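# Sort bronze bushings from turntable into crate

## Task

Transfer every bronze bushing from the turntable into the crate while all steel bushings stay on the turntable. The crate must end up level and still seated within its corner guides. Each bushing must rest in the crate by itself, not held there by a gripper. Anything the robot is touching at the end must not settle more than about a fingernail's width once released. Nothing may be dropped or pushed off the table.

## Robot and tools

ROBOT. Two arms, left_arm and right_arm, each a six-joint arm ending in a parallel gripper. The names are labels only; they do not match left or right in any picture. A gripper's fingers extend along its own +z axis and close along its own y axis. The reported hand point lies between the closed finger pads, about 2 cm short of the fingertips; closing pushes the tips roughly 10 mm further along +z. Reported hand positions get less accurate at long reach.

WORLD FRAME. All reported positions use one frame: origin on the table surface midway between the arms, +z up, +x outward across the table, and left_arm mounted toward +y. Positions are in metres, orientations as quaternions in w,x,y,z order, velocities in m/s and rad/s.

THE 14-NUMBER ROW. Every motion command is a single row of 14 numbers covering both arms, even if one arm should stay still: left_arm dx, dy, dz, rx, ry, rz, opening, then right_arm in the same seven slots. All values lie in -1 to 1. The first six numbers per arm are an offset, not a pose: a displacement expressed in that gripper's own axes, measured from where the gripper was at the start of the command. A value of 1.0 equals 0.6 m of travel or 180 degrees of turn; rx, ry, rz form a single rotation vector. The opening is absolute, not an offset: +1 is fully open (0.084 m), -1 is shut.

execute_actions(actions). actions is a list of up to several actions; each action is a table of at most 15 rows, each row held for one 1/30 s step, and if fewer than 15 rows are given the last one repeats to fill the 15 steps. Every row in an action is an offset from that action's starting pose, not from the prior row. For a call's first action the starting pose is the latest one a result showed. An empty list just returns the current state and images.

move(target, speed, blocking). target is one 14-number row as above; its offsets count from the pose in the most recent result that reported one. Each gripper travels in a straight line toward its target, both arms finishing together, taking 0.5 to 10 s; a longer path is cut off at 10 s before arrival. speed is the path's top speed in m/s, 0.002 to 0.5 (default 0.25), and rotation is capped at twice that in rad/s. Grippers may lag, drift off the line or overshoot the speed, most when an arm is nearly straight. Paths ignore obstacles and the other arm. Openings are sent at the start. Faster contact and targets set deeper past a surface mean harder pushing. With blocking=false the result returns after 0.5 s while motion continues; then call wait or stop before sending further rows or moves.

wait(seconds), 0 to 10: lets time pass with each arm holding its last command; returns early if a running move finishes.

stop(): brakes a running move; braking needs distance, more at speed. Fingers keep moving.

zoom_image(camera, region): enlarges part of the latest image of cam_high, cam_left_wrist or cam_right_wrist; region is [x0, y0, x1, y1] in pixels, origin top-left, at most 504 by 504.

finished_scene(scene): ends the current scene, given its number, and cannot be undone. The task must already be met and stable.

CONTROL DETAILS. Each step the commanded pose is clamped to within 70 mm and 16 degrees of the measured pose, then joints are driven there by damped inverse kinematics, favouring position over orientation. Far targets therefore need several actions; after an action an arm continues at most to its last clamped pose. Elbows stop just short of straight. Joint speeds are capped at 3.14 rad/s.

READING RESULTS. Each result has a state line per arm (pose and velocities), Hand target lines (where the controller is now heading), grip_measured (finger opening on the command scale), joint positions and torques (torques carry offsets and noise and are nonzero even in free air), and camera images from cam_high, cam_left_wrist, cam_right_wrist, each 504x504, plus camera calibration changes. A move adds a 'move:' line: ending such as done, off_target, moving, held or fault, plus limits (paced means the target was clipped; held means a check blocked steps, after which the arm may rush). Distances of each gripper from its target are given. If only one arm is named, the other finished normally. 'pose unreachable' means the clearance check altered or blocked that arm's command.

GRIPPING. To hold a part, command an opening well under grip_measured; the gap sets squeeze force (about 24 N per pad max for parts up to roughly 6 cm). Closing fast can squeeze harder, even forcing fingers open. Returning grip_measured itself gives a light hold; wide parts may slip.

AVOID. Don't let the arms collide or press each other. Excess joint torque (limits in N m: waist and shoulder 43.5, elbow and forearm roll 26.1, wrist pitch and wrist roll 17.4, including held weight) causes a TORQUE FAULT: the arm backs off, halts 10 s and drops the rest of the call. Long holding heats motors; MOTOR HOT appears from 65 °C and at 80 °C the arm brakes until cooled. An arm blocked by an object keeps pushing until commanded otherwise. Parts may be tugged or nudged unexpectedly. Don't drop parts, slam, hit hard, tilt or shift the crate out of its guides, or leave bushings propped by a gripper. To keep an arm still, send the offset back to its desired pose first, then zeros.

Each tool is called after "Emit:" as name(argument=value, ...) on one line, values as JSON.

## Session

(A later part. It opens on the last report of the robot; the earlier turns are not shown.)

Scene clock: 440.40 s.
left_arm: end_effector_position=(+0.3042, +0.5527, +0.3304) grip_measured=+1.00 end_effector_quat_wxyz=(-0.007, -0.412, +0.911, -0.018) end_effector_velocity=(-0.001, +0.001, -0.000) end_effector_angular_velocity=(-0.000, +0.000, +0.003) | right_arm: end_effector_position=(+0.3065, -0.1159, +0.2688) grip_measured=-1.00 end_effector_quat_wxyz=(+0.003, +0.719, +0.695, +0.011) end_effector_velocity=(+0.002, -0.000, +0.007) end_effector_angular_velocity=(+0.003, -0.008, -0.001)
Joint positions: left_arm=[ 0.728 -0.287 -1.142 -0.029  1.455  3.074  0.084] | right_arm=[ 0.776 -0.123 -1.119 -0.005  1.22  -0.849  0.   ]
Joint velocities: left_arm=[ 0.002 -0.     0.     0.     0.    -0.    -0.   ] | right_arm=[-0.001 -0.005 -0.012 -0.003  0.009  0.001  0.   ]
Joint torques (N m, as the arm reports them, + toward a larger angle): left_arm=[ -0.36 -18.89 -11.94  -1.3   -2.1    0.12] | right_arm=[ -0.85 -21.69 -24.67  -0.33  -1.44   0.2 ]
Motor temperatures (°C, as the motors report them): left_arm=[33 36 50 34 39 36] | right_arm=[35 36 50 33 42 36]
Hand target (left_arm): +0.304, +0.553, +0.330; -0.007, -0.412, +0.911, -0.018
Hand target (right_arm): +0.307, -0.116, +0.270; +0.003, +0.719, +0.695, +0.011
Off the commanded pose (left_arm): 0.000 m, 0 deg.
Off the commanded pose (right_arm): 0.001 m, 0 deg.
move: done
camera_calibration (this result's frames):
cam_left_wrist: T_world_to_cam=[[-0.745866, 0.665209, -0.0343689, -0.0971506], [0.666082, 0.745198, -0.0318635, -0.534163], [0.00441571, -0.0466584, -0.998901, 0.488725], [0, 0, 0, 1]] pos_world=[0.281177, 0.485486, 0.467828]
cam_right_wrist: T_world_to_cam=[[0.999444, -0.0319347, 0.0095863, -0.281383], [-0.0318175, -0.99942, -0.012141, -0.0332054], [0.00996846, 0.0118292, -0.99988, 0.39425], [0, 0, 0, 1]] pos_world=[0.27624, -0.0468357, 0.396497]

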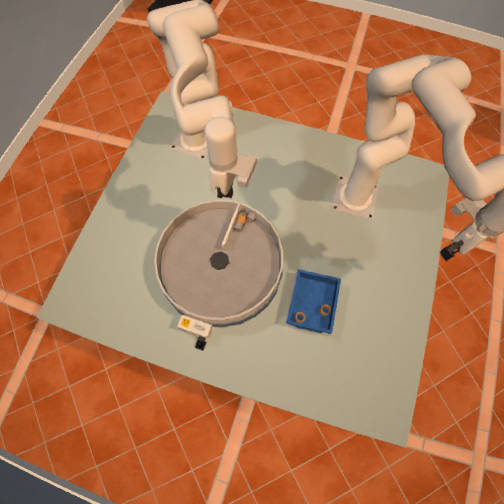

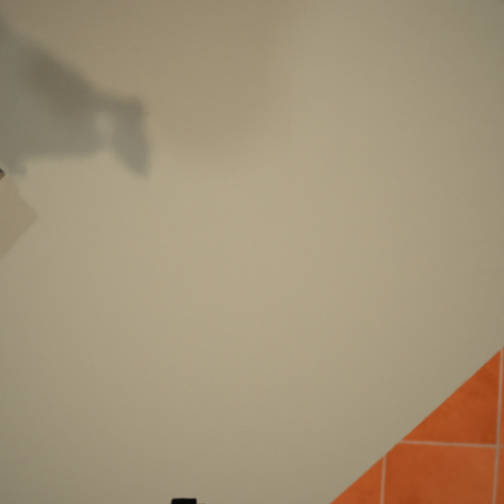

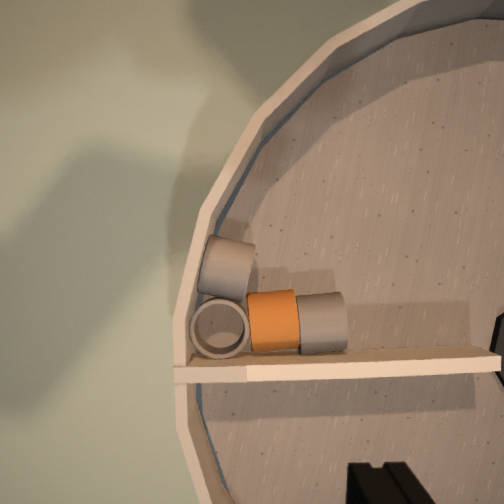

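Emit:
move(target=[0,0,0,0,0,0,1,0.063,-0.028,0.235,0.004,-0.004,0,-1])

Emit:
move(target=[0,0,0,0,0,0,1,0,0,0.047,0,0,0,-1], speed=0.04)

Emit:
move(target=[0,0,0,0,0,0,1,0,0.09,0.01,0,0,0,-1], speed=0.06)

Emit:
move(target=[0,0,0,0,0,0,1,0,-0.045,0.008,0,0,0,-1], speed=0.06)

Emit:
execute_actions(actions=[[[0,0,0,0,0,0,1,0,0,-0.035,0,0,0,-1]],[[0,0,0,0,0,0,1,0,-0.008,0,0,0,0,0.0]],[[0,0,0,0,0,0,1,0,0,0.05,0,0,0,0.0]],[[0,0,0,0,0,0,1,0,0,0.005,0,0,0,-1]],[[0,0,0,0,0,0,1,0,0,0,0,0,0,-1]]])

Scene clock: 453.40 s.
left_arm: end_effector_position=(+0.3042, +0.5527, +0.3304) grip_measured=+1.00 end_effector_quat_wxyz=(-0.007, -0.412, +0.911, -0.018) end_effector_velocity=(+0.000, -0.000, -0.000) end_effector_angular_velocity=(-0.000, -0.000, -0.001) | right_arm: end_effector_position=(+0.2935, -0.0762, +0.1288) grip_measured=-1.00 end_effector_quat_wxyz=(+0.003, +0.719, +0.695, +0.002) end_effector_velocity=(-0.001, -0.000, -0.004) end_effector_angular_velocity=(-0.004, +0.003, +0.001)
Joint positions: left_arm=[ 0.728 -0.287 -1.142 -0.029  1.455  3.074  0.084] | right_arm=[ 0.86   0.089 -0.946 -0.007  0.852 -0.761  0.   ]
Joint velocities: left_arm=[-0.001  0.     0.    -0.001 -0.     0.    -0.   ] | right_arm=[ 0.001  0.008  0.002 -0.001 -0.004  0.001  0.   ]
Joint torques (N m, as the arm reports them, + toward a larger angle): left_arm=[ -0.09 -18.94 -12.33  -1.4   -2.13   0.22] | right_arm=[ -0.96 -25.2  -22.96  -0.1   -1.31   0.28]
Motor temperatures (°C, as the motors report them): left_arm=[33 36 51 34 39 36] | right_arm=[35 36 50 33 41 36]
Hand target (left_arm): +0.304, +0.553, +0.330; -0.007, -0.412, +0.911, -0.018
Hand target (right_arm): +0.293, -0.076, +0.128; +0.003, +0.719, +0.695, +0.002
Off the commanded pose (left_arm): 0.000 m, 0 deg.
Off the commanded pose (right_arm): 0.001 m, 0 deg.
move: done
camera_calibration (this result's frames):
cam_left_wrist: T_world_to_cam=[[-0.745866, 0.665209, -0.0343689, -0.0971507], [0.666082, 0.745198, -0.0318636, -0.534163], [0.00441567, -0.0466584, -0.998901, 0.488725], [0, 0, 0, 1]] pos_world=[0.281177, 0.485486, 0.467828]
cam_right_wrist: T_world_to_cam=[[0.999488, -0.0319201, -0.00218685, -0.26433], [-0.0319219, -0.99949, -0.000796596, 0.00295165], [-0.00216031, 0.000865997, -0.999997, 0.25667], [0, 0, 0, 1]] pos_world=[0.264843, -0.00570957, 0.256093]

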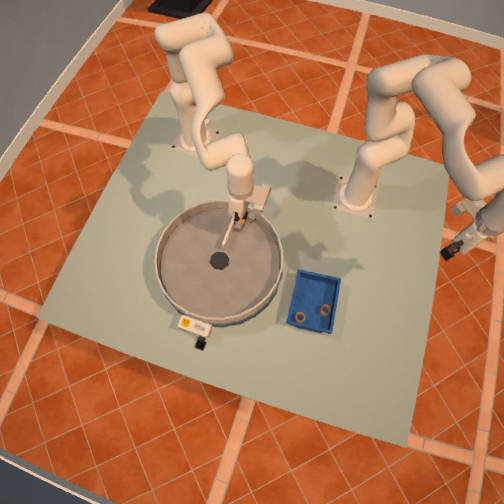

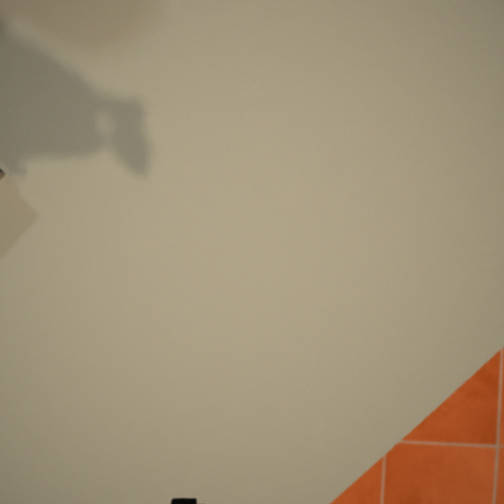

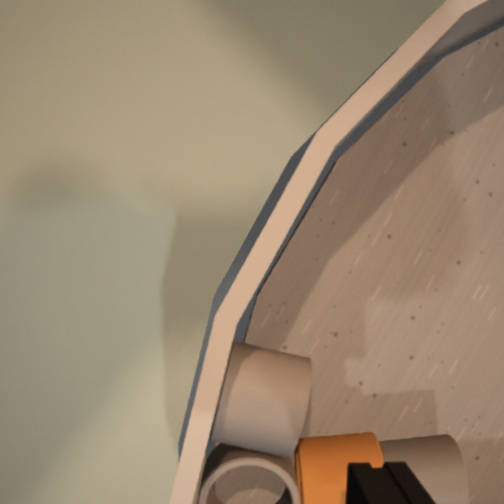

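Scene clock: 454.43 s.
left_arm: end_effector_position=(+0.3042, +0.5527, +0.3304) grip_measured=+1.00 end_effector_quat_wxyz=(-0.007, -0.412, +0.911, -0.018) end_effector_velocity=(+0.000, -0.000, +0.000) end_effector_angular_velocity=(+0.001, -0.000, -0.001) | right_arm: end_effector_position=(+0.2961, -0.0737, +0.1049) grip_measured=-1.00 end_effector_quat_wxyz=(+0.003, +0.719, +0.695, +0.008) end_effector_velocity=(+0.002, +0.001, -0.002) end_effector_angular_velocity=(+0.006, -0.003, -0.003)
Joint positions: left_arm=[ 0.728 -0.287 -1.142 -0.029  1.455  3.074  0.084] | right_arm=[ 0.86   0.136 -0.924 -0.008  0.772 -0.761  0.   ]
Joint velocities: left_arm=[-0.001 -0.     0.     0.    -0.001 -0.     0.   ] | right_arm=[-0.002  0.007  0.001  0.003 -0.014 -0.001  0.   ]
Joint torques (N m, as the arm reports them, + toward a larger angle): left_arm=[  0.1  -18.77 -12.29  -1.19  -1.77   0.17] | right_arm=[ -1.65 -11.29  -7.55  -0.51   0.63   0.2 ]
Motor temperatures (°C, as the motors report them): left_arm=[33 36 51 34 39 36] | right_arm=[35 35 50 33 41 36]
Hand target (left_arm): +0.304, +0.553, +0.330; -0.007, -0.412, +0.911, -0.018
Hand target (right_arm): +0.294, -0.076, +0.101; +0.003, +0.719, +0.695, +0.002
Off the commanded pose (left_arm): 0.000 m, 0 deg.
Off the commanded pose (right_arm): 0.006 m, 1 deg.
move: off_target (right_arm)
camera_calibration (this result's frames):
cam_left_wrist: T_world_to_cam=[[-0.745866, 0.665209, -0.0343688, -0.0971509], [0.666082, 0.745198, -0.0318634, -0.534163], [0.00441575, -0.0466583, -0.998901, 0.488725], [0, 0, 0, 1]] pos_world=[0.281177, 0.485486, 0.467828]
cam_right_wrist: T_world_to_cam=[[0.99948, -0.0317284, 0.00572552, -0.267719], [-0.0316757, -0.999457, -0.00906318, 0.00628423], [0.00600997, 0.0088771, -0.999943, 0.230928], [0, 0, 0, 1]] pos_world=[0.266391, -0.00426344, 0.232504]

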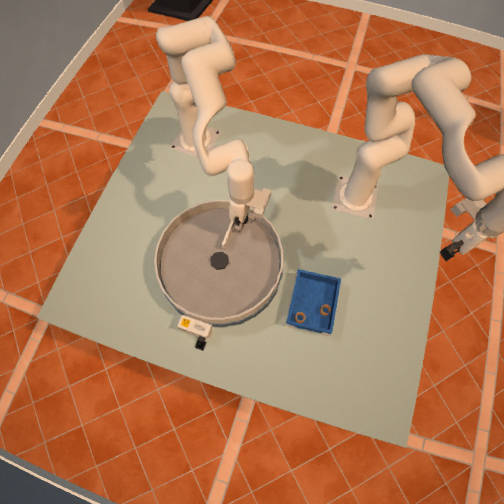

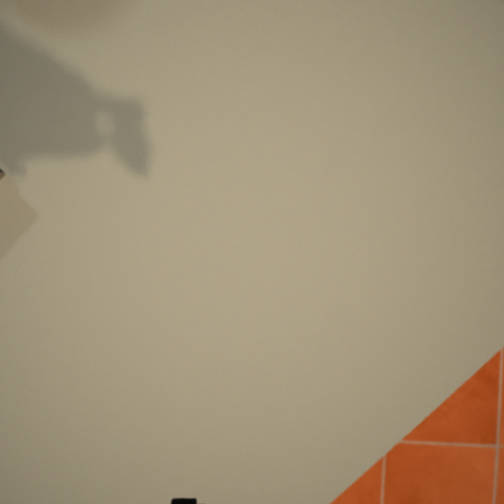

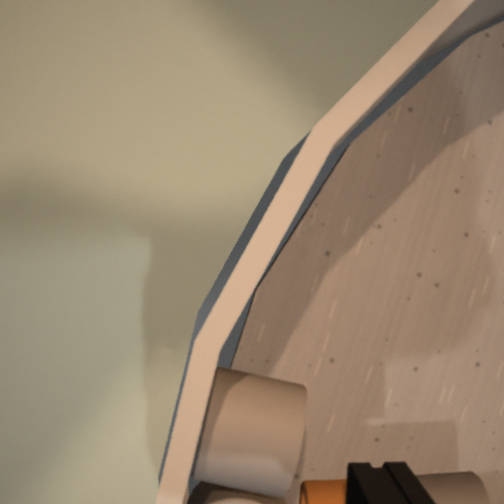

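Scene clock: 455.73 s.
left_arm: end_effector_position=(+0.3042, +0.5527, +0.3304) grip_measured=+1.00 end_effector_quat_wxyz=(-0.007, -0.412, +0.911, -0.018) end_effector_velocity=(+0.000, -0.001, -0.000) end_effector_angular_velocity=(-0.001, +0.001, -0.002) | right_arm: end_effector_position=(+0.3529, -0.0729, +0.1045) grip_measured=-1.00 end_effector_quat_wxyz=(+0.003, +0.719, +0.695, +0.014) end_effector_velocity=(+0.001, +0.001, -0.000) end_effector_angular_velocity=(-0.000, +0.000, +0.002)
Joint positions: left_arm=[ 0.728 -0.287 -1.142 -0.029  1.455  3.074  0.084] | right_arm=[ 0.783  0.258 -1.085 -0.006  0.799 -0.839  0.   ]
Joint velocities: left_arm=[-0.001 -0.     0.001 -0.     0.001  0.001  0.   ] | right_arm=[ 0.     0.005 -0.006 -0.     0.001 -0.001  0.   ]
Joint torques (N m, as the arm reports them, + toward a larger angle): left_arm=[  0.26 -18.53 -12.52  -1.11  -2.1    0.34] | right_arm=[-4.31 -7.36 -1.48 -1.27  1.99  0.15]
Motor temperatures (°C, as the motors report them): left_arm=[33 36 51 34 39 36] | right_arm=[35 35 50 33 41 36]
Hand target (left_arm): +0.304, +0.553, +0.330; -0.007, -0.412, +0.911, -0.018
Hand target (right_arm): +0.350, -0.075, +0.100; +0.003, +0.719, +0.695, +0.008
Off the commanded pose (left_arm): 0.000 m, 0 deg.
Off the commanded pose (right_arm): 0.006 m, 1 deg.
move: off_target (right_arm)
camera_calibration (this result's frames):
cam_left_wrist: T_world_to_cam=[[-0.745866, 0.665209, -0.0343687, -0.0971508], [0.666082, 0.745198, -0.0318635, -0.534163], [0.00441561, -0.0466583, -0.998901, 0.488725], [0, 0, 0, 1]] pos_world=[0.281177, 0.485486, 0.467828]
cam_right_wrist: T_world_to_cam=[[0.999393, -0.0316669, 0.0145492, -0.325355], [-0.0314235, -0.999367, -0.016662, 0.00962713], [0.0150677, 0.0161947, -0.999755, 0.227507], [0, 0, 0, 1]] pos_world=[0.322031, -0.00436634, 0.232346]

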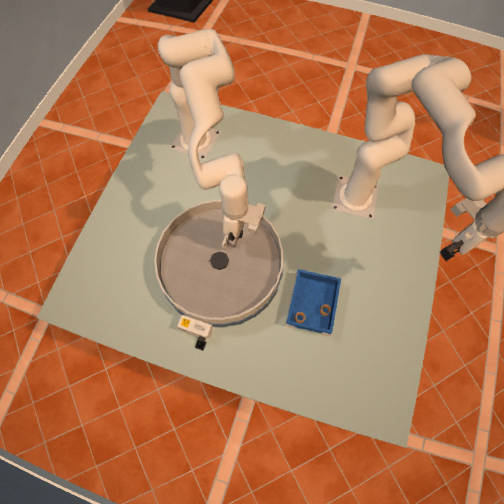

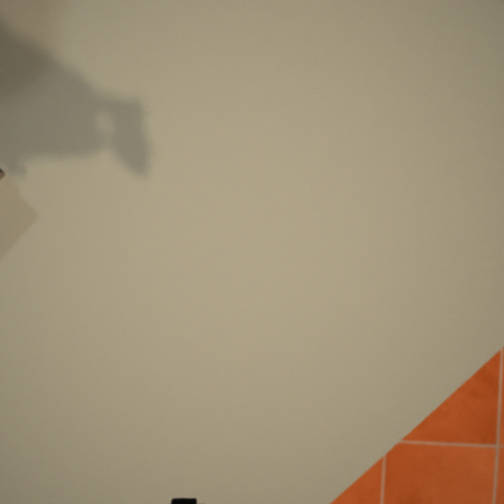

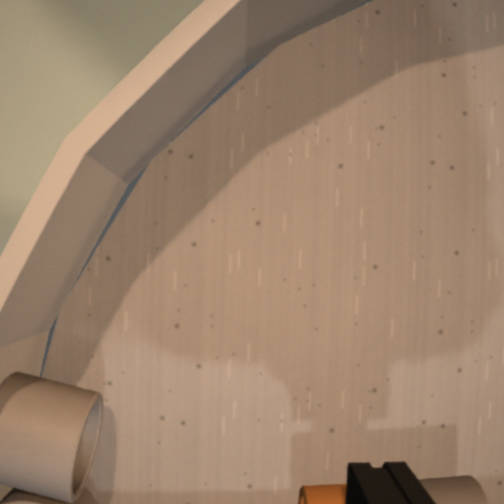

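Scene clock: 456.60 s.
left_arm: end_effector_position=(+0.3042, +0.5527, +0.3304) grip_measured=+1.00 end_effector_quat_wxyz=(-0.007, -0.412, +0.911, -0.018) end_effector_velocity=(+0.000, +0.000, +0.000) end_effector_angular_velocity=(+0.000, -0.001, -0.001) | right_arm: end_effector_position=(+0.3290, -0.0682, +0.1033) grip_measured=-1.00 end_effector_quat_wxyz=(+0.003, +0.718, +0.696, +0.020) end_effector_velocity=(+0.001, -0.000, +0.000) end_effector_angular_velocity=(+0.001, -0.004, -0.002)
Joint positions: left_arm=[ 0.728 -0.287 -1.142 -0.029  1.455  3.074  0.084] | right_arm=[ 0.821  0.208 -1.009 -0.007  0.761 -0.801  0.   ]
Joint velocities: left_arm=[ 0.     0.    -0.001 -0.    -0.     0.001 -0.   ] | right_arm=[-0.002 -0.001  0.    -0.003 -0.003  0.002  0.   ]
Joint torques (N m, as the arm reports them, + toward a larger angle): left_arm=[  0.81 -18.01 -12.3   -1.39  -2.01  -0.09] | right_arm=[-6.71 -8.61  0.85 -1.84  3.96  0.25]
Motor temperatures (°C, as the motors report them): left_arm=[33 36 51 34 39 36] | right_arm=[35 35 49 33 41 36]
Hand target (left_arm): +0.304, +0.553, +0.330; -0.007, -0.412, +0.911, -0.018
Hand target (right_arm): +0.326, -0.072, +0.099; +0.003, +0.719, +0.695, +0.014
Off the commanded pose (left_arm): 0.000 m, 0 deg.
Off the commanded pose (right_arm): 0.006 m, 1 deg.
move: off_target (right_arm)
camera_calibration (this result's frames):
cam_left_wrist: T_world_to_cam=[[-0.745866, 0.665209, -0.0343687, -0.0971507], [0.666082, 0.745198, -0.0318633, -0.534163], [0.00441579, -0.0466581, -0.998901, 0.488725], [0, 0, 0, 1]] pos_world=[0.281177, 0.485486, 0.467828]
cam_right_wrist: T_world_to_cam=[[0.999271, -0.0308209, 0.0225129, -0.302041], [-0.0302511, -0.999224, -0.0252296, 0.0140568], [0.023273, 0.0245301, -0.999428, 0.224405], [0, 0, 0, 1]] pos_world=[0.297023, -0.000767951, 0.231431]

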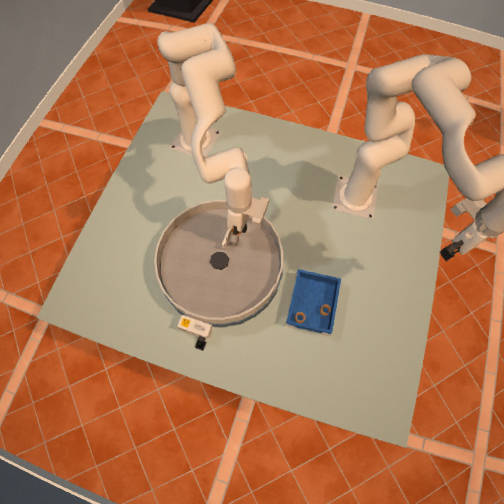

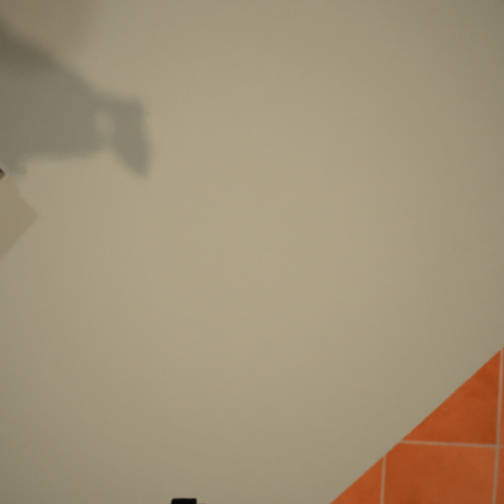

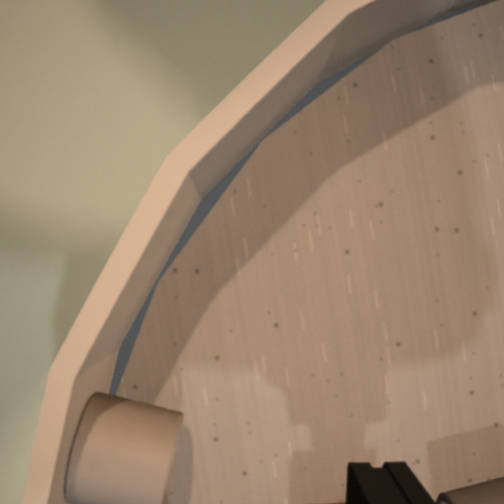

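Scene clock: 459.10 s.
left_arm: end_effector_position=(+0.3042, +0.5527, +0.3304) grip_measured=+1.00 end_effector_quat_wxyz=(-0.007, -0.412, +0.911, -0.018) end_effector_velocity=(+0.000, -0.001, -0.000) end_effector_angular_velocity=(-0.001, +0.001, -0.002) | right_arm: end_effector_position=(+0.3294, -0.0617, +0.1001) grip_measured=-1.00 end_effector_quat_wxyz=(+0.003, +0.717, +0.696, +0.031) end_effector_velocity=(-0.000, -0.000, -0.000) end_effector_angular_velocity=(-0.000, -0.001, +0.000)
Joint positions: left_arm=[ 0.728 -0.287 -1.142 -0.029  1.455  3.074  0.084] | right_arm=[ 0.83   0.214 -1.    -0.007  0.723 -0.794  0.   ]
Joint velocities: left_arm=[-0.001  0.     0.     0.     0.001  0.001 -0.   ] | right_arm=[ 0.    -0.001  0.001 -0.001 -0.001  0.001  0.   ]
Joint torques (N m, as the arm reports them, + toward a larger angle): left_arm=[  0.29 -18.45 -12.44  -1.2   -1.93   0.24] | right_arm=[ -8.23 -14.97  -4.85  -2.65   3.32   0.13]
Motor temperatures (°C, as the motors report them): left_arm=[33 36 51 34 39 36] | right_arm=[35 35 49 33 42 36]
Hand target (left_arm): +0.304, +0.553, +0.330; -0.007, -0.412, +0.911, -0.018
Hand target (right_arm): +0.329, -0.062, +0.100; +0.003, +0.717, +0.696, +0.031
Off the commanded pose (left_arm): 0.000 m, 0 deg.
Off the commanded pose (right_arm): 0.001 m, 0 deg.
camera_calibration (this result's frames):
cam_left_wrist: T_world_to_cam=[[-0.745866, 0.665209, -0.0343688, -0.0971508], [0.666082, 0.745198, -0.0318633, -0.534163], [0.00441582, -0.0466582, -0.998901, 0.488725], [0, 0, 0, 1]] pos_world=[0.281177, 0.485486, 0.467828]
cam_right_wrist: T_world_to_cam=[[0.99882, -0.0291615, 0.0388466, -0.303514], [-0.0275307, -0.998743, -0.0418748, 0.0213231], [0.0400189, 0.0407559, -0.998367, 0.216448], [0, 0, 0, 1]] pos_world=[0.295081, 0.00362384, 0.228778]

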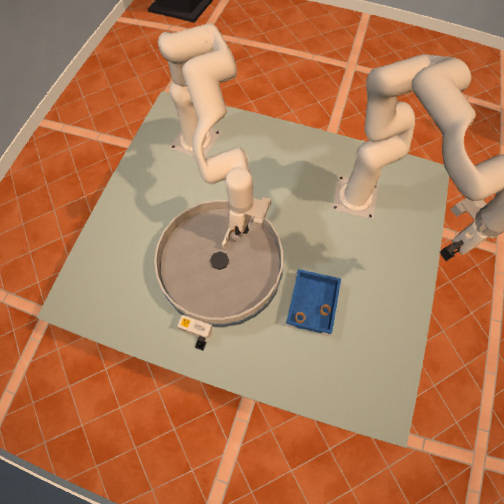

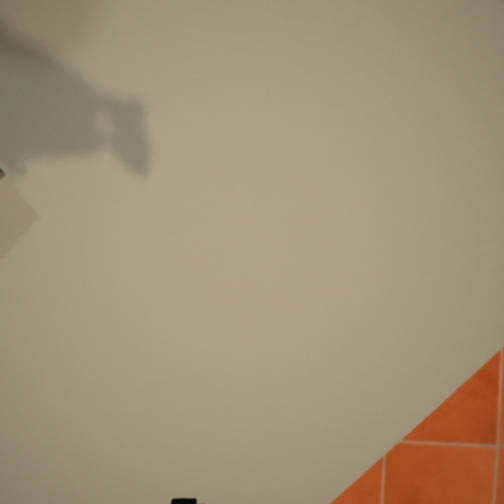

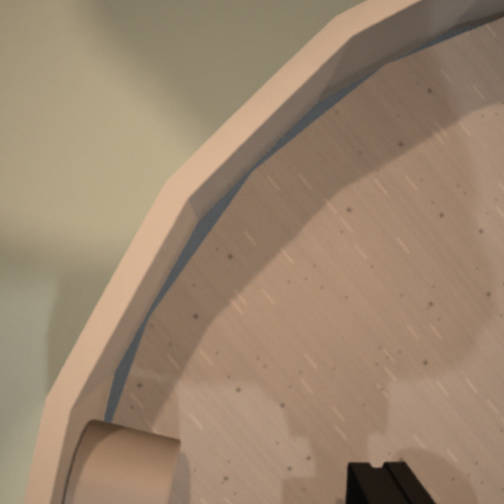

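Emit:
move(target=[0,0,0,0,0,0,1, -0.05,-0.03,-0.28,0.013,-0.013,0,-1])

Scene clock: 477.30 s.
left_arm: end_effector_position=(+0.3042, +0.5527, +0.3304) grip_measured=+1.00 end_effector_quat_wxyz=(-0.007, -0.412, +0.911, -0.018) end_effector_velocity=(-0.000, +0.001, +0.000) end_effector_angular_velocity=(+0.001, -0.001, +0.001) | right_arm: end_effector_position=(+0.3025, -0.0977, +0.2645) grip_measured=-1.00 end_effector_quat_wxyz=(+0.003, +0.718, +0.696, +0.002) end_effector_velocity=(+0.002, +0.001, +0.007) end_effector_angular_velocity=(+0.007, -0.009, +0.002)
Joint positions: left_arm=[ 0.728 -0.287 -1.142 -0.029  1.455  3.074  0.084] | right_arm=[ 0.813 -0.076 -1.16  -0.006  1.233 -0.814  0.   ]
Joint velocities: left_arm=[ 0.002 -0.    -0.001  0.    -0.     0.001 -0.   ] | right_arm=[-0.    -0.006 -0.012 -0.001  0.007 -0.002  0.   ]
Joint torques (N m, as the arm reports them, + toward a larger angle): left_arm=[  0.19 -18.12 -12.6   -1.38  -1.95   0.29] | right_arm=[ -0.6  -22.78 -24.61  -0.41  -1.44   0.24]
Motor temperatures (°C, as the motors report them): left_arm=[33 36 51 34 39 36] | right_arm=[35 35 45 33 42 36]
Hand target (left_arm): +0.304, +0.553, +0.330; -0.007, -0.412, +0.911, -0.018
Hand target (right_arm): +0.303, -0.098, +0.266; +0.003, +0.718, +0.696, +0.003
Off the commanded pose (left_arm): 0.000 m, 0 deg.
Off the commanded pose (right_arm): 0.001 m, 0 deg.
move: done
camera_calibration (this result's frames):
cam_left_wrist: T_world_to_cam=[[-0.745866, 0.665209, -0.0343688, -0.0971509], [0.666082, 0.745198, -0.0318632, -0.534163], [0.00441588, -0.0466581, -0.998901, 0.488725], [0, 0, 0, 1]] pos_world=[0.281177, 0.485486, 0.467828]
cam_right_wrist: T_world_to_cam=[[0.999575, -0.0289947, -0.0030801, -0.273213], [-0.0289938, -0.99958, 0.00033989, -0.0193005], [-0.00308866, -0.000250441, -0.999995, 0.392541], [0, 0, 0, 1]] pos_world=[0.27375, -0.0271158, 0.391705]

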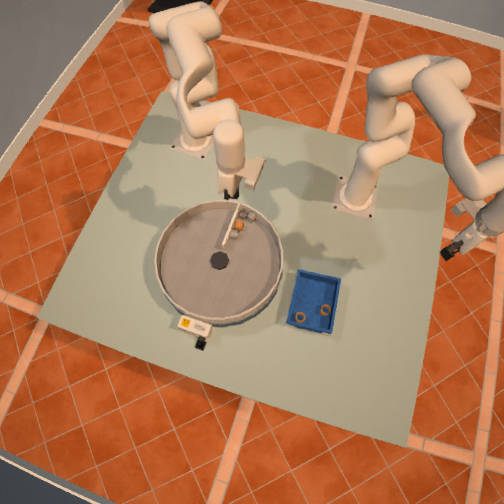

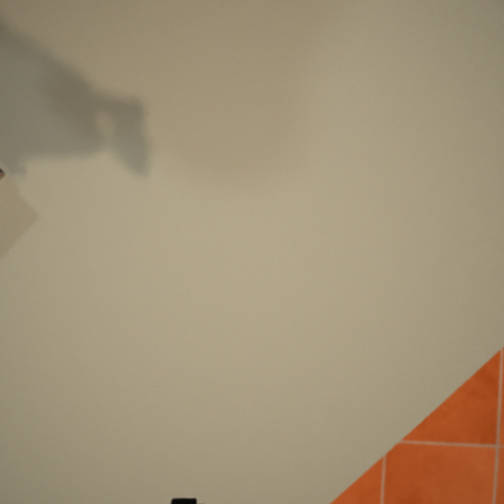

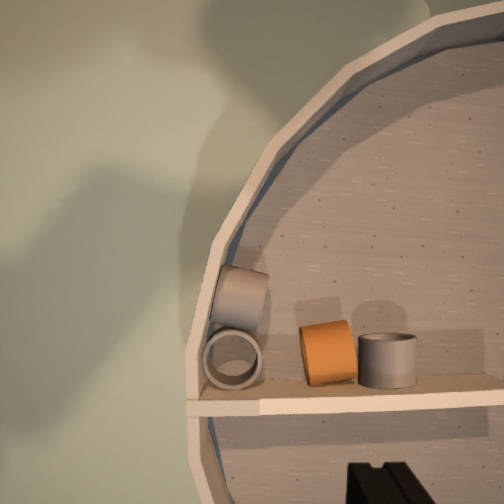

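Emit:
move(target=[0,0,0,0,0,0,1, 0.032,0.04,0.29,0,0,0,0.8], speed=0.3)

Emit:
execute_actions(actions=[[[0,0,0,0,0,0,1, 0,0,0,0,0,0,-1]],[[0,0,0,0,0,0,1, 0,0,0,0,0,0,-1]]])

Emit:
move(target=[0,0,0,0,0,0,1, 0,0,-0.2,0,0,0,-1], speed=0.1)

Scene clock: 494.23 s.
left_arm: end_effector_position=(+0.3042, +0.5527, +0.3304) grip_measured=+1.00 end_effector_quat_wxyz=(-0.007, -0.412, +0.911, -0.018) end_effector_velocity=(+0.000, -0.001, -0.000) end_effector_angular_velocity=(-0.001, +0.000, -0.001) | right_arm: end_effector_position=(+0.3300, -0.0769, +0.0955) grip_measured=+0.81 end_effector_quat_wxyz=(+0.003, +0.718, +0.696, +0.008) end_effector_velocity=(+0.002, +0.004, -0.006) end_effector_angular_velocity=(+0.004, -0.006, +0.003)
Joint positions: left_arm=[ 0.728 -0.287 -1.142 -0.029  1.455  3.074  0.084] | right_arm=[ 0.807  0.222 -1.009 -0.007  0.772 -0.818  0.077]
Joint velocities: left_arm=[-0.001 -0.     0.    -0.     0.    -0.     0.   ] | right_arm=[ 0.004  0.019 -0.004 -0.001 -0.023  0.002 -0.001]
Joint torques (N m, as the arm reports them, + toward a larger angle): left_arm=[  0.45 -18.7  -12.22  -1.24  -1.98   0.  ] | right_arm=[-3.65 -7.35 -3.77 -1.99  0.22  0.08]
Motor temperatures (°C, as the motors report them): left_arm=[33 36 51 34 39 36] | right_arm=[35 35 48 33 42 36]
Hand target (left_arm): +0.304, +0.553, +0.330; -0.007, -0.412, +0.911, -0.018
Hand target (right_arm): +0.328, -0.080, +0.091; +0.003, +0.718, +0.696, +0.002
Off the commanded pose (left_arm): 0.000 m, 0 deg.
Off the commanded pose (right_arm): 0.006 m, 1 deg.
move: off_target (right_arm)
camera_calibration (this result's frames):
cam_left_wrist: T_world_to_cam=[[-0.745865, 0.665209, -0.0343687, -0.0971511], [0.666082, 0.745198, -0.0318633, -0.534163], [0.00441572, -0.0466581, -0.998901, 0.488725], [0, 0, 0, 1]] pos_world=[0.281177, 0.485486, 0.467828]
cam_right_wrist: T_world_to_cam=[[0.999578, -0.0286108, 0.0050702, -0.301372], [-0.0285691, -0.999559, -0.00811252, 0.00295625], [0.00530007, 0.00796424, -0.999954, 0.221564], [0, 0, 0, 1]] pos_world=[0.300155, -0.00743213, 0.223106]

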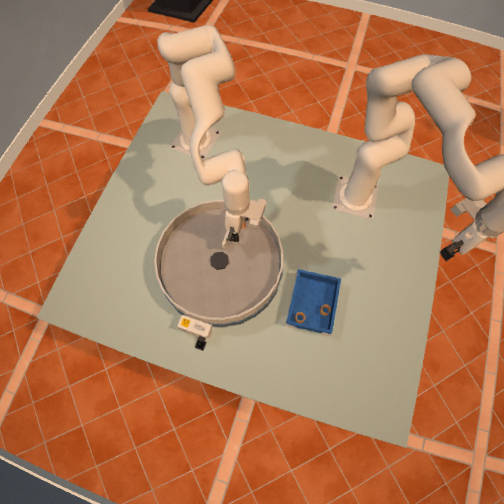

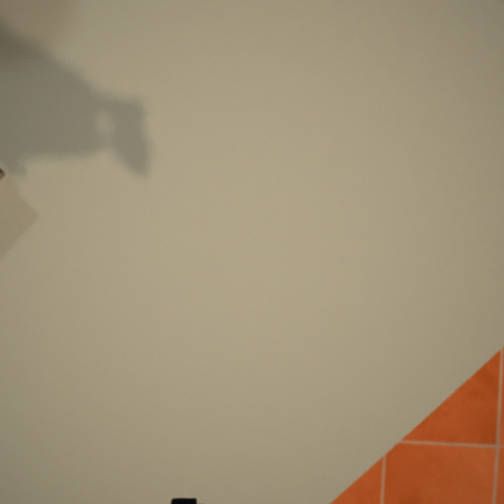

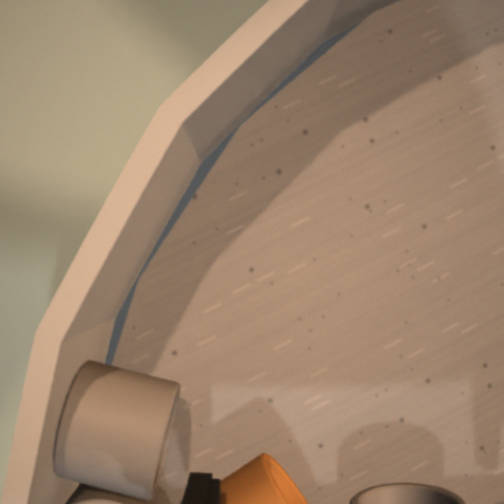

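Scene clock: 495.23 s.
left_arm: end_effector_position=(+0.3042, +0.5527, +0.3304) grip_measured=+1.00 end_effector_quat_wxyz=(-0.007, -0.412, +0.911, -0.018) end_effector_velocity=(-0.000, -0.000, -0.000) end_effector_angular_velocity=(-0.001, +0.000, -0.000) | right_arm: end_effector_position=(+0.3295, -0.0779, +0.0946) grip_measured=+0.31 end_effector_quat_wxyz=(+0.003, +0.718, +0.696, +0.006) end_effector_velocity=(+0.000, -0.000, -0.000) end_effector_angular_velocity=(-0.001, +0.000, -0.000)
Joint positions: left_arm=[ 0.728 -0.287 -1.142 -0.029  1.455  3.074  0.084] | right_arm=[ 0.806  0.222 -1.007 -0.007  0.773 -0.818  0.057]
Joint velocities: left_arm=[ 0.    -0.     0.001 -0.    -0.     0.    -0.   ] | right_arm=[-0.     0.    -0.    -0.001  0.001  0.001  0.   ]
Joint torques (N m, as the arm reports them, + toward a larger angle): left_arm=[  0.16 -17.74 -12.18  -1.09  -2.     0.23] | right_arm=[ -0.18 -14.94 -11.37   0.06  -0.36   0.36]
Motor temperatures (°C, as the motors report them): left_arm=[33 36 51 34 39 36] | right_arm=[35 35 48 33 42 36]
Hand target (left_arm): +0.304, +0.553, +0.330; -0.007, -0.412, +0.911, -0.018
Hand target (right_arm): +0.330, -0.078, +0.095; +0.003, +0.718, +0.696, +0.006
Off the commanded pose (left_arm): 0.000 m, 0 deg.
Off the commanded pose (right_arm): 0.000 m, 0 deg.
camera_calibration (this result's frames):
cam_left_wrist: T_world_to_cam=[[-0.745865, 0.66521, -0.0343687, -0.0971513], [0.666082, 0.745197, -0.0318632, -0.534163], [0.00441575, -0.046658, -0.998901, 0.488725], [0, 0, 0, 1]] pos_world=[0.281177, 0.485486, 0.467828]
cam_right_wrist: T_world_to_cam=[[0.999576, -0.028974, 0.00298991, -0.300683], [-0.0289564, -0.999564, -0.00575136, 0.00182388], [0.00315524, 0.00566234, -0.999979, 0.221179], [0, 0, 0, 1]] pos_world=[0.299911, -0.00814129, 0.222083]

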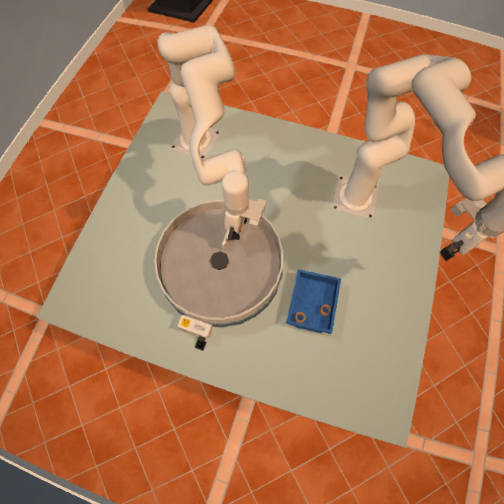

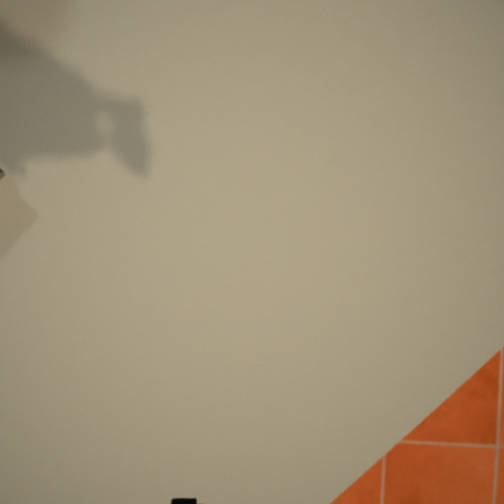

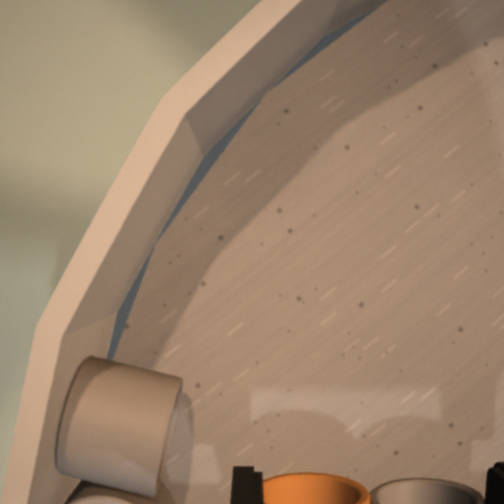

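Scene clock: 496.83 s.
left_arm: end_effector_position=(+0.3042, +0.5527, +0.3304) grip_measured=+1.00 end_effector_quat_wxyz=(-0.007, -0.412, +0.911, -0.018) end_effector_velocity=(-0.000, -0.000, -0.001) end_effector_angular_velocity=(-0.001, +0.001, -0.000) | right_arm: end_effector_position=(+0.3281, -0.0785, +0.2138) grip_measured=-1.00 end_effector_quat_wxyz=(+0.003, +0.718, +0.696, +0.005) end_effector_velocity=(+0.000, +0.000, +0.002) end_effector_angular_velocity=(-0.000, -0.001, +0.000)
Joint positions: left_arm=[ 0.728 -0.287 -1.142 -0.029  1.455  3.074  0.084] | right_arm=[ 0.808  0.057 -1.164 -0.006  1.097 -0.819  0.   ]
Joint velocities: left_arm=[-0.    -0.     0.001  0.     0.    -0.    -0.   ] | right_arm=[ 0.    -0.001 -0.006 -0.001  0.007 -0.     0.   ]
Joint torques (N m, as the arm reports them, + toward a larger angle): left_arm=[  0.33 -18.63 -11.98  -0.98  -2.23  -0.06] | right_arm=[ -0.81 -25.84 -24.51  -0.19  -1.42   0.24]
Motor temperatures (°C, as the motors report them): left_arm=[33 36 51 34 39 36] | right_arm=[35 35 48 33 42 36]
Hand target (left_arm): +0.304, +0.553, +0.330; -0.007, -0.412, +0.911, -0.018
Hand target (right_arm): +0.328, -0.078, +0.214; +0.003, +0.718, +0.696, +0.006
Off the commanded pose (left_arm): 0.000 m, 0 deg.
Off the commanded pose (right_arm): 0.001 m, 0 deg.
move: done
camera_calibration (this result's frames):
cam_left_wrist: T_world_to_cam=[[-0.745865, 0.66521, -0.0343687, -0.0971515], [0.666082, 0.745197, -0.0318632, -0.534163], [0.00441575, -0.046658, -0.998901, 0.488725], [0, 0, 0, 1]] pos_world=[0.281177, 0.485486, 0.467829]
cam_right_wrist: T_world_to_cam=[[0.999572, -0.0291533, 0.00232261, -0.299511], [-0.0291416, -0.999563, -0.00495953, 0.00181813], [0.00246618, 0.00488973, -0.999985, 0.340543], [0, 0, 0, 1]] pos_world=[0.298596, -0.00857957, 0.341242]

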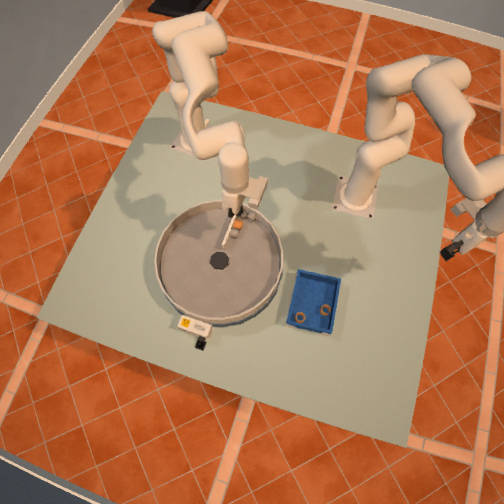

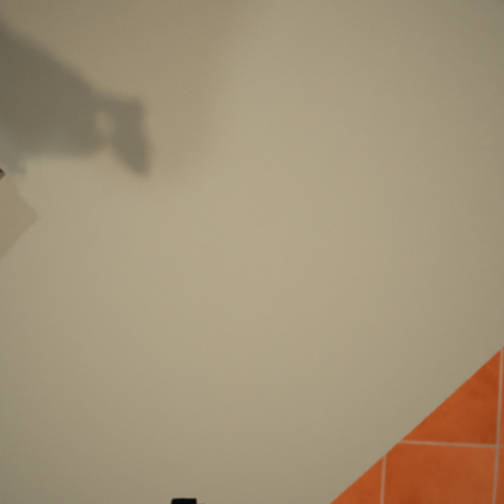

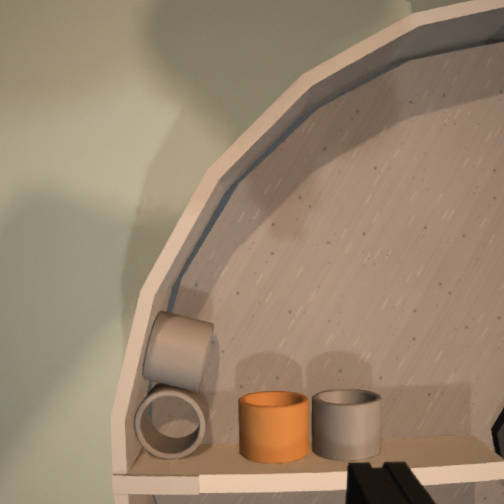

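Emit:
move(target=[0,0,0,0,0,0,1, -0.007,-0.043,0.19,0,0,0,-1], speed=0.2)

Emit:
move(target=[0,0,0,0,0,0,1, 0.12,0,0.008,0,0,0,-1], speed=0.08)

Emit:
execute_actions(actions=[[[0,0,0,0,0,0,1, -0.02,0,-0.06,0,0,0,-1]],[[0,0,0,0,0,0,1, -0.02,0,0,0,0,0,0.3]],[[0,0,0,0,0,0,1, -0.02,0,0.085,0,0,0,0.3]],[[0,0,0,0,0,0,1, -0.02,0,0,0,0,0,-1]],[[0,0,0,0,0,0,1, -0.01,0,0,0,0,0,-1]],[[0,0,0,0,0,0,1, 0,0,-0.1,0,0,0,-1]],[[0,0,0,0,0,0,1, 0,0,-0.1,0,0,0,-1]]])

Scene clock: 512.80 s.
left_arm: end_effector_position=(+0.3042, +0.5527, +0.3304) grip_measured=+1.00 end_effector_quat_wxyz=(-0.007, -0.412, +0.911, -0.018) end_effector_velocity=(+0.000, -0.000, -0.000) end_effector_angular_velocity=(-0.000, +0.001, -0.000) | right_arm: end_effector_position=(+0.3060, -0.0801, +0.1034) grip_measured=-1.00 end_effector_quat_wxyz=(+0.003, +0.718, +0.696, +0.010) end_effector_velocity=(-0.001, -0.000, -0.003) end_effector_angular_velocity=(-0.000, +0.001, -0.002)
Joint positions: left_arm=[ 0.728 -0.287 -1.142 -0.029  1.455  3.074  0.084] | right_arm=[ 0.836  0.144 -0.928 -0.009  0.763 -0.787  0.   ]
Joint velocities: left_arm=[-0.001  0.     0.001  0.     0.    -0.001  0.   ] | right_arm=[ 0.001  0.004  0.004  0.001 -0.007  0.003  0.   ]
Joint torques (N m, as the arm reports them, + toward a larger angle): left_arm=[ -0.64 -18.35 -12.28  -1.19  -2.07   0.12] | right_arm=[  3.18 -14.63  -9.55   1.02   0.83   0.2 ]
Motor temperatures (°C, as the motors report them): left_arm=[33 36 51 34 39 36] | right_arm=[35 35 50 33 42 36]
Hand target (left_arm): +0.304, +0.553, +0.330; -0.007, -0.412, +0.911, -0.018
Hand target (right_arm): +0.303, -0.082, +0.100; +0.003, +0.718, +0.696, +0.005
Off the commanded pose (left_arm): 0.000 m, 0 deg.
Off the commanded pose (right_arm): 0.005 m, 1 deg.
move: off_target (right_arm)
camera_calibration (this result's frames):
cam_left_wrist: T_world_to_cam=[[-0.745865, 0.66521, -0.0343686, -0.0971515], [0.666083, 0.745197, -0.0318631, -0.534163], [0.00441573, -0.0466579, -0.998901, 0.488725], [0, 0, 0, 1]] pos_world=[0.281177, 0.485486, 0.467829]
cam_right_wrist: T_world_to_cam=[[0.99951, -0.0297778, 0.00961101, -0.278037], [-0.0296643, -0.999491, -0.0117464, -0.000139925], [0.0099559, 0.0114555, -0.999885, 0.228394], [0, 0, 0, 1]] pos_world=[0.275623, -0.0110356, 0.231038]

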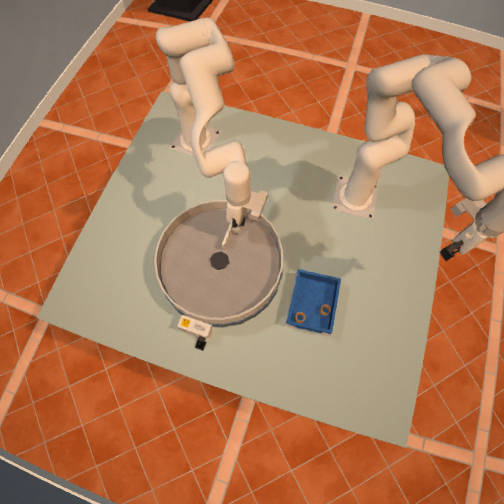

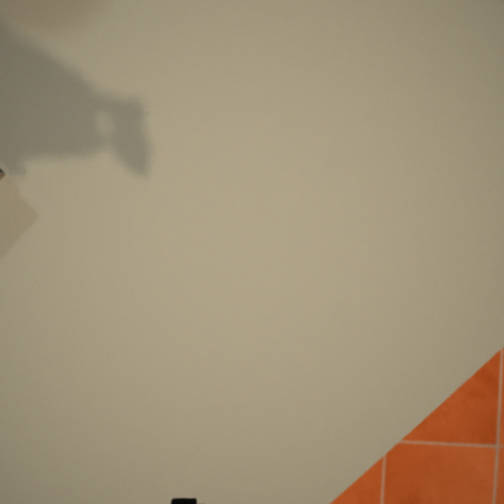

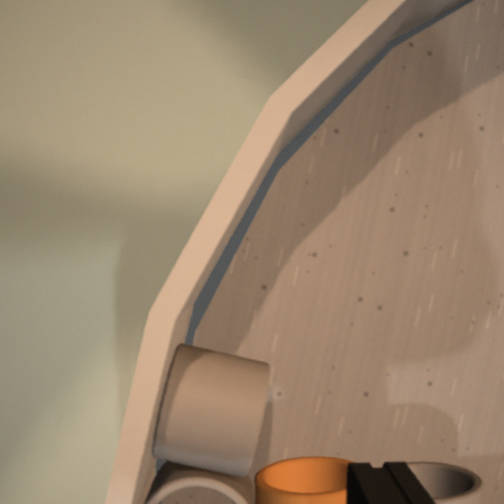

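Scene clock: 514.13 s.
left_arm: end_effector_position=(+0.3042, +0.5527, +0.3304) grip_measured=+1.00 end_effector_quat_wxyz=(-0.007, -0.412, +0.911, -0.018) end_effector_velocity=(-0.000, -0.000, -0.000) end_effector_angular_velocity=(-0.001, +0.001, -0.000) | right_arm: end_effector_position=(+0.3082, -0.0083, +0.0993) grip_measured=-1.00 end_effector_quat_wxyz=(+0.003, +0.718, +0.696, +0.010) end_effector_velocity=(+0.000, +0.001, +0.000) end_effector_angular_velocity=(-0.001, -0.000, +0.001)
Joint positions: left_arm=[ 0.728 -0.287 -1.142 -0.029  1.455  3.074  0.084] | right_arm=[ 0.934  0.31  -1.145 -0.011  0.815 -0.687  0.   ]
Joint velocities: left_arm=[ 0.001 -0.     0.     0.     0.001  0.001  0.   ] | right_arm=[ 0.001  0.003 -0.006 -0.001  0.003  0.001  0.   ]
Joint torques (N m, as the arm reports them, + toward a larger angle): left_arm=[ -0.28 -18.32 -12.07  -1.17  -2.12   0.29] | right_arm=[ -0.62 -30.16 -22.59  -0.39  -1.39   0.2 ]
Motor temperatures (°C, as the motors report them): left_arm=[33 36 51 34 39 36] | right_arm=[35 35 50 33 42 36]
Hand target (left_arm): +0.304, +0.553, +0.330; -0.007, -0.412, +0.911, -0.018
Hand target (right_arm): +0.308, -0.008, +0.099; +0.003, +0.718, +0.696, +0.010
Off the commanded pose (left_arm): 0.000 m, 0 deg.
Off the commanded pose (right_arm): 0.000 m, 0 deg.
move: done
camera_calibration (this result's frames):
cam_left_wrist: T_world_to_cam=[[-0.745865, 0.66521, -0.0343686, -0.0971514], [0.666082, 0.745197, -0.0318632, -0.534163], [0.00441568, -0.0466579, -0.998901, 0.488725], [0, 0, 0, 1]] pos_world=[0.281177, 0.485486, 0.467829]
cam_right_wrist: T_world_to_cam=[[0.999507, -0.0299553, 0.00943902, -0.27806], [-0.0298429, -0.999485, -0.0118302, 0.0717046], [0.00978854, 0.0115427, -0.999885, 0.223563], [0, 0, 0, 1]] pos_world=[0.277874, 0.0607578, 0.22701]

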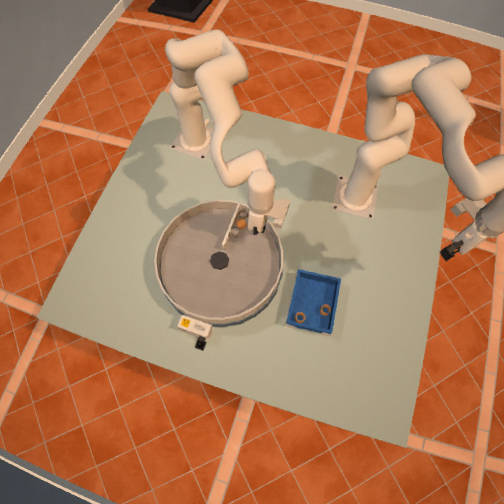

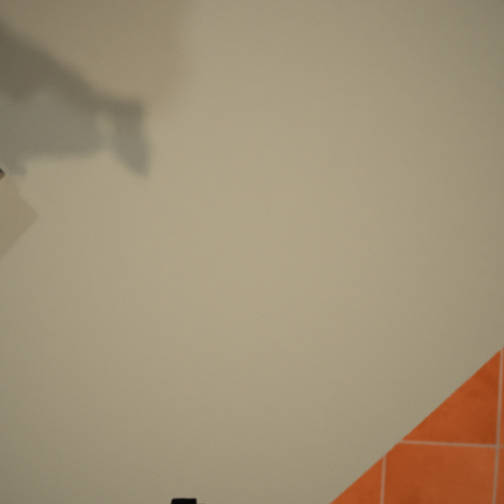

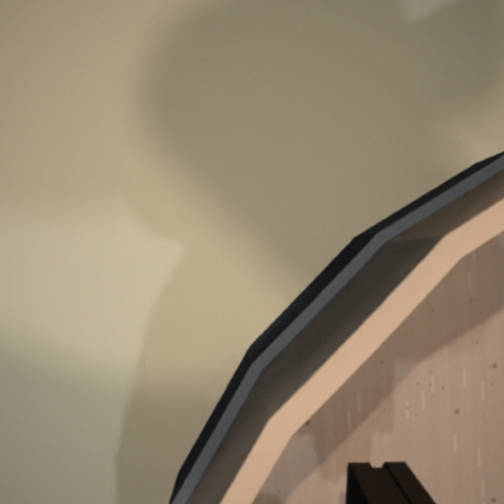

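Scene clock: 525.37 s.
left_arm: end_effector_position=(+0.3042, +0.5527, +0.3304) grip_measured=+1.00 end_effector_quat_wxyz=(-0.007, -0.412, +0.911, -0.018) end_effector_velocity=(-0.000, +0.000, -0.000) end_effector_angular_velocity=(+0.000, +0.000, -0.001) | right_arm: end_effector_position=(+0.3214, -0.0259, +0.1203) grip_measured=+0.29 end_effector_quat_wxyz=(+0.002, +0.718, +0.695, +0.036) end_effector_velocity=(+0.000, -0.000, -0.000) end_effector_angular_velocity=(-0.000, -0.000, +0.001)
Joint positions: left_arm=[ 0.728 -0.287 -1.142 -0.029  1.455  3.074  0.084] | right_arm=[ 0.892  0.232 -1.089 -0.009  0.786 -0.728  0.056]
Joint velocities: left_arm=[-0.    -0.     0.     0.    -0.     0.001 -0.   ] | right_arm=[-0.     0.     0.001 -0.001 -0.001 -0.     0.   ]
Joint torques (N m, as the arm reports them, + toward a larger angle): left_arm=[ -0.01 -18.3  -12.52  -1.08  -1.96  -0.02] | right_arm=[ -0.54 -28.55 -22.82  -0.31  -1.5    0.24]
Motor temperatures (°C, as the motors report them): left_arm=[33 36 51 34 39 36] | right_arm=[35 36 50 33 42 36]
Hand target (left_arm): +0.304, +0.553, +0.330; -0.007, -0.412, +0.911, -0.018
Hand target (right_arm): +0.321, -0.026, +0.120; +0.002, +0.718, +0.695, +0.036
Off the commanded pose (left_arm): 0.000 m, 0 deg.
Off the commanded pose (right_arm): 0.060 m, 0 deg.
TORQUE FAULT: the external load on joint 3 (elbow) of the right arm reached its load limit, and that arm stopped for 10 seconds. That time counts as 16 of the actions that you can send in this scene. A torque fault stops only its own arm. That arm's remaining commands of this call were not run. Joint 3 (elbow) of that arm moved back by up to 3 degrees. That arm holds there, with its grip as last carried out, and accepts commands again: back off and push less far. That arm stops again, at the same cost, whenever a joint's load reaches its limit.
camera_calibration (this result's frames):
cam_left_wrist: T_world_to_cam=[[-0.745865, 0.66521, -0.0343687, -0.0971516], [0.666083, 0.745197, -0.0318635, -0.534163], [0.00441557, -0.0466583, -0.998901, 0.488725], [0, 0, 0, 1]] pos_world=[0.281177, 0.485486, 0.467828]
cam_right_wrist: T_world_to_cam=[[0.998559, -0.0323339, 0.0428296, -0.295712], [-0.0302038, -0.998318, -0.0494816, 0.0594526], [0.0443575, 0.0481167, -0.997856, 0.234221], [0, 0, 0, 1]] pos_world=[0.286692, 0.0385212, 0.249326]

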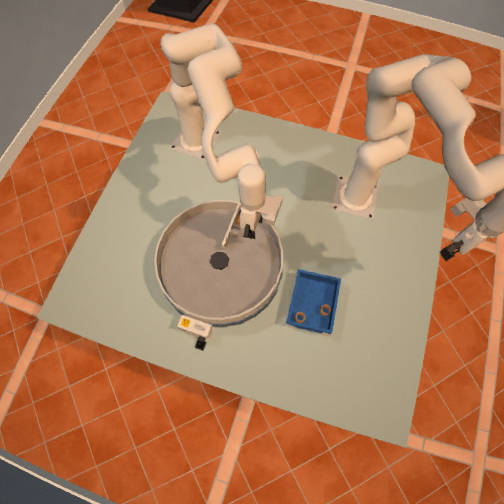

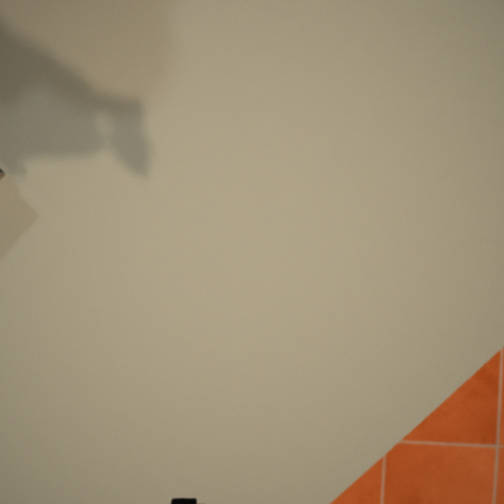

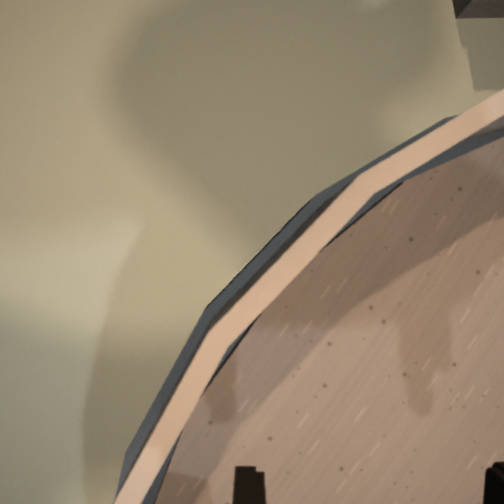

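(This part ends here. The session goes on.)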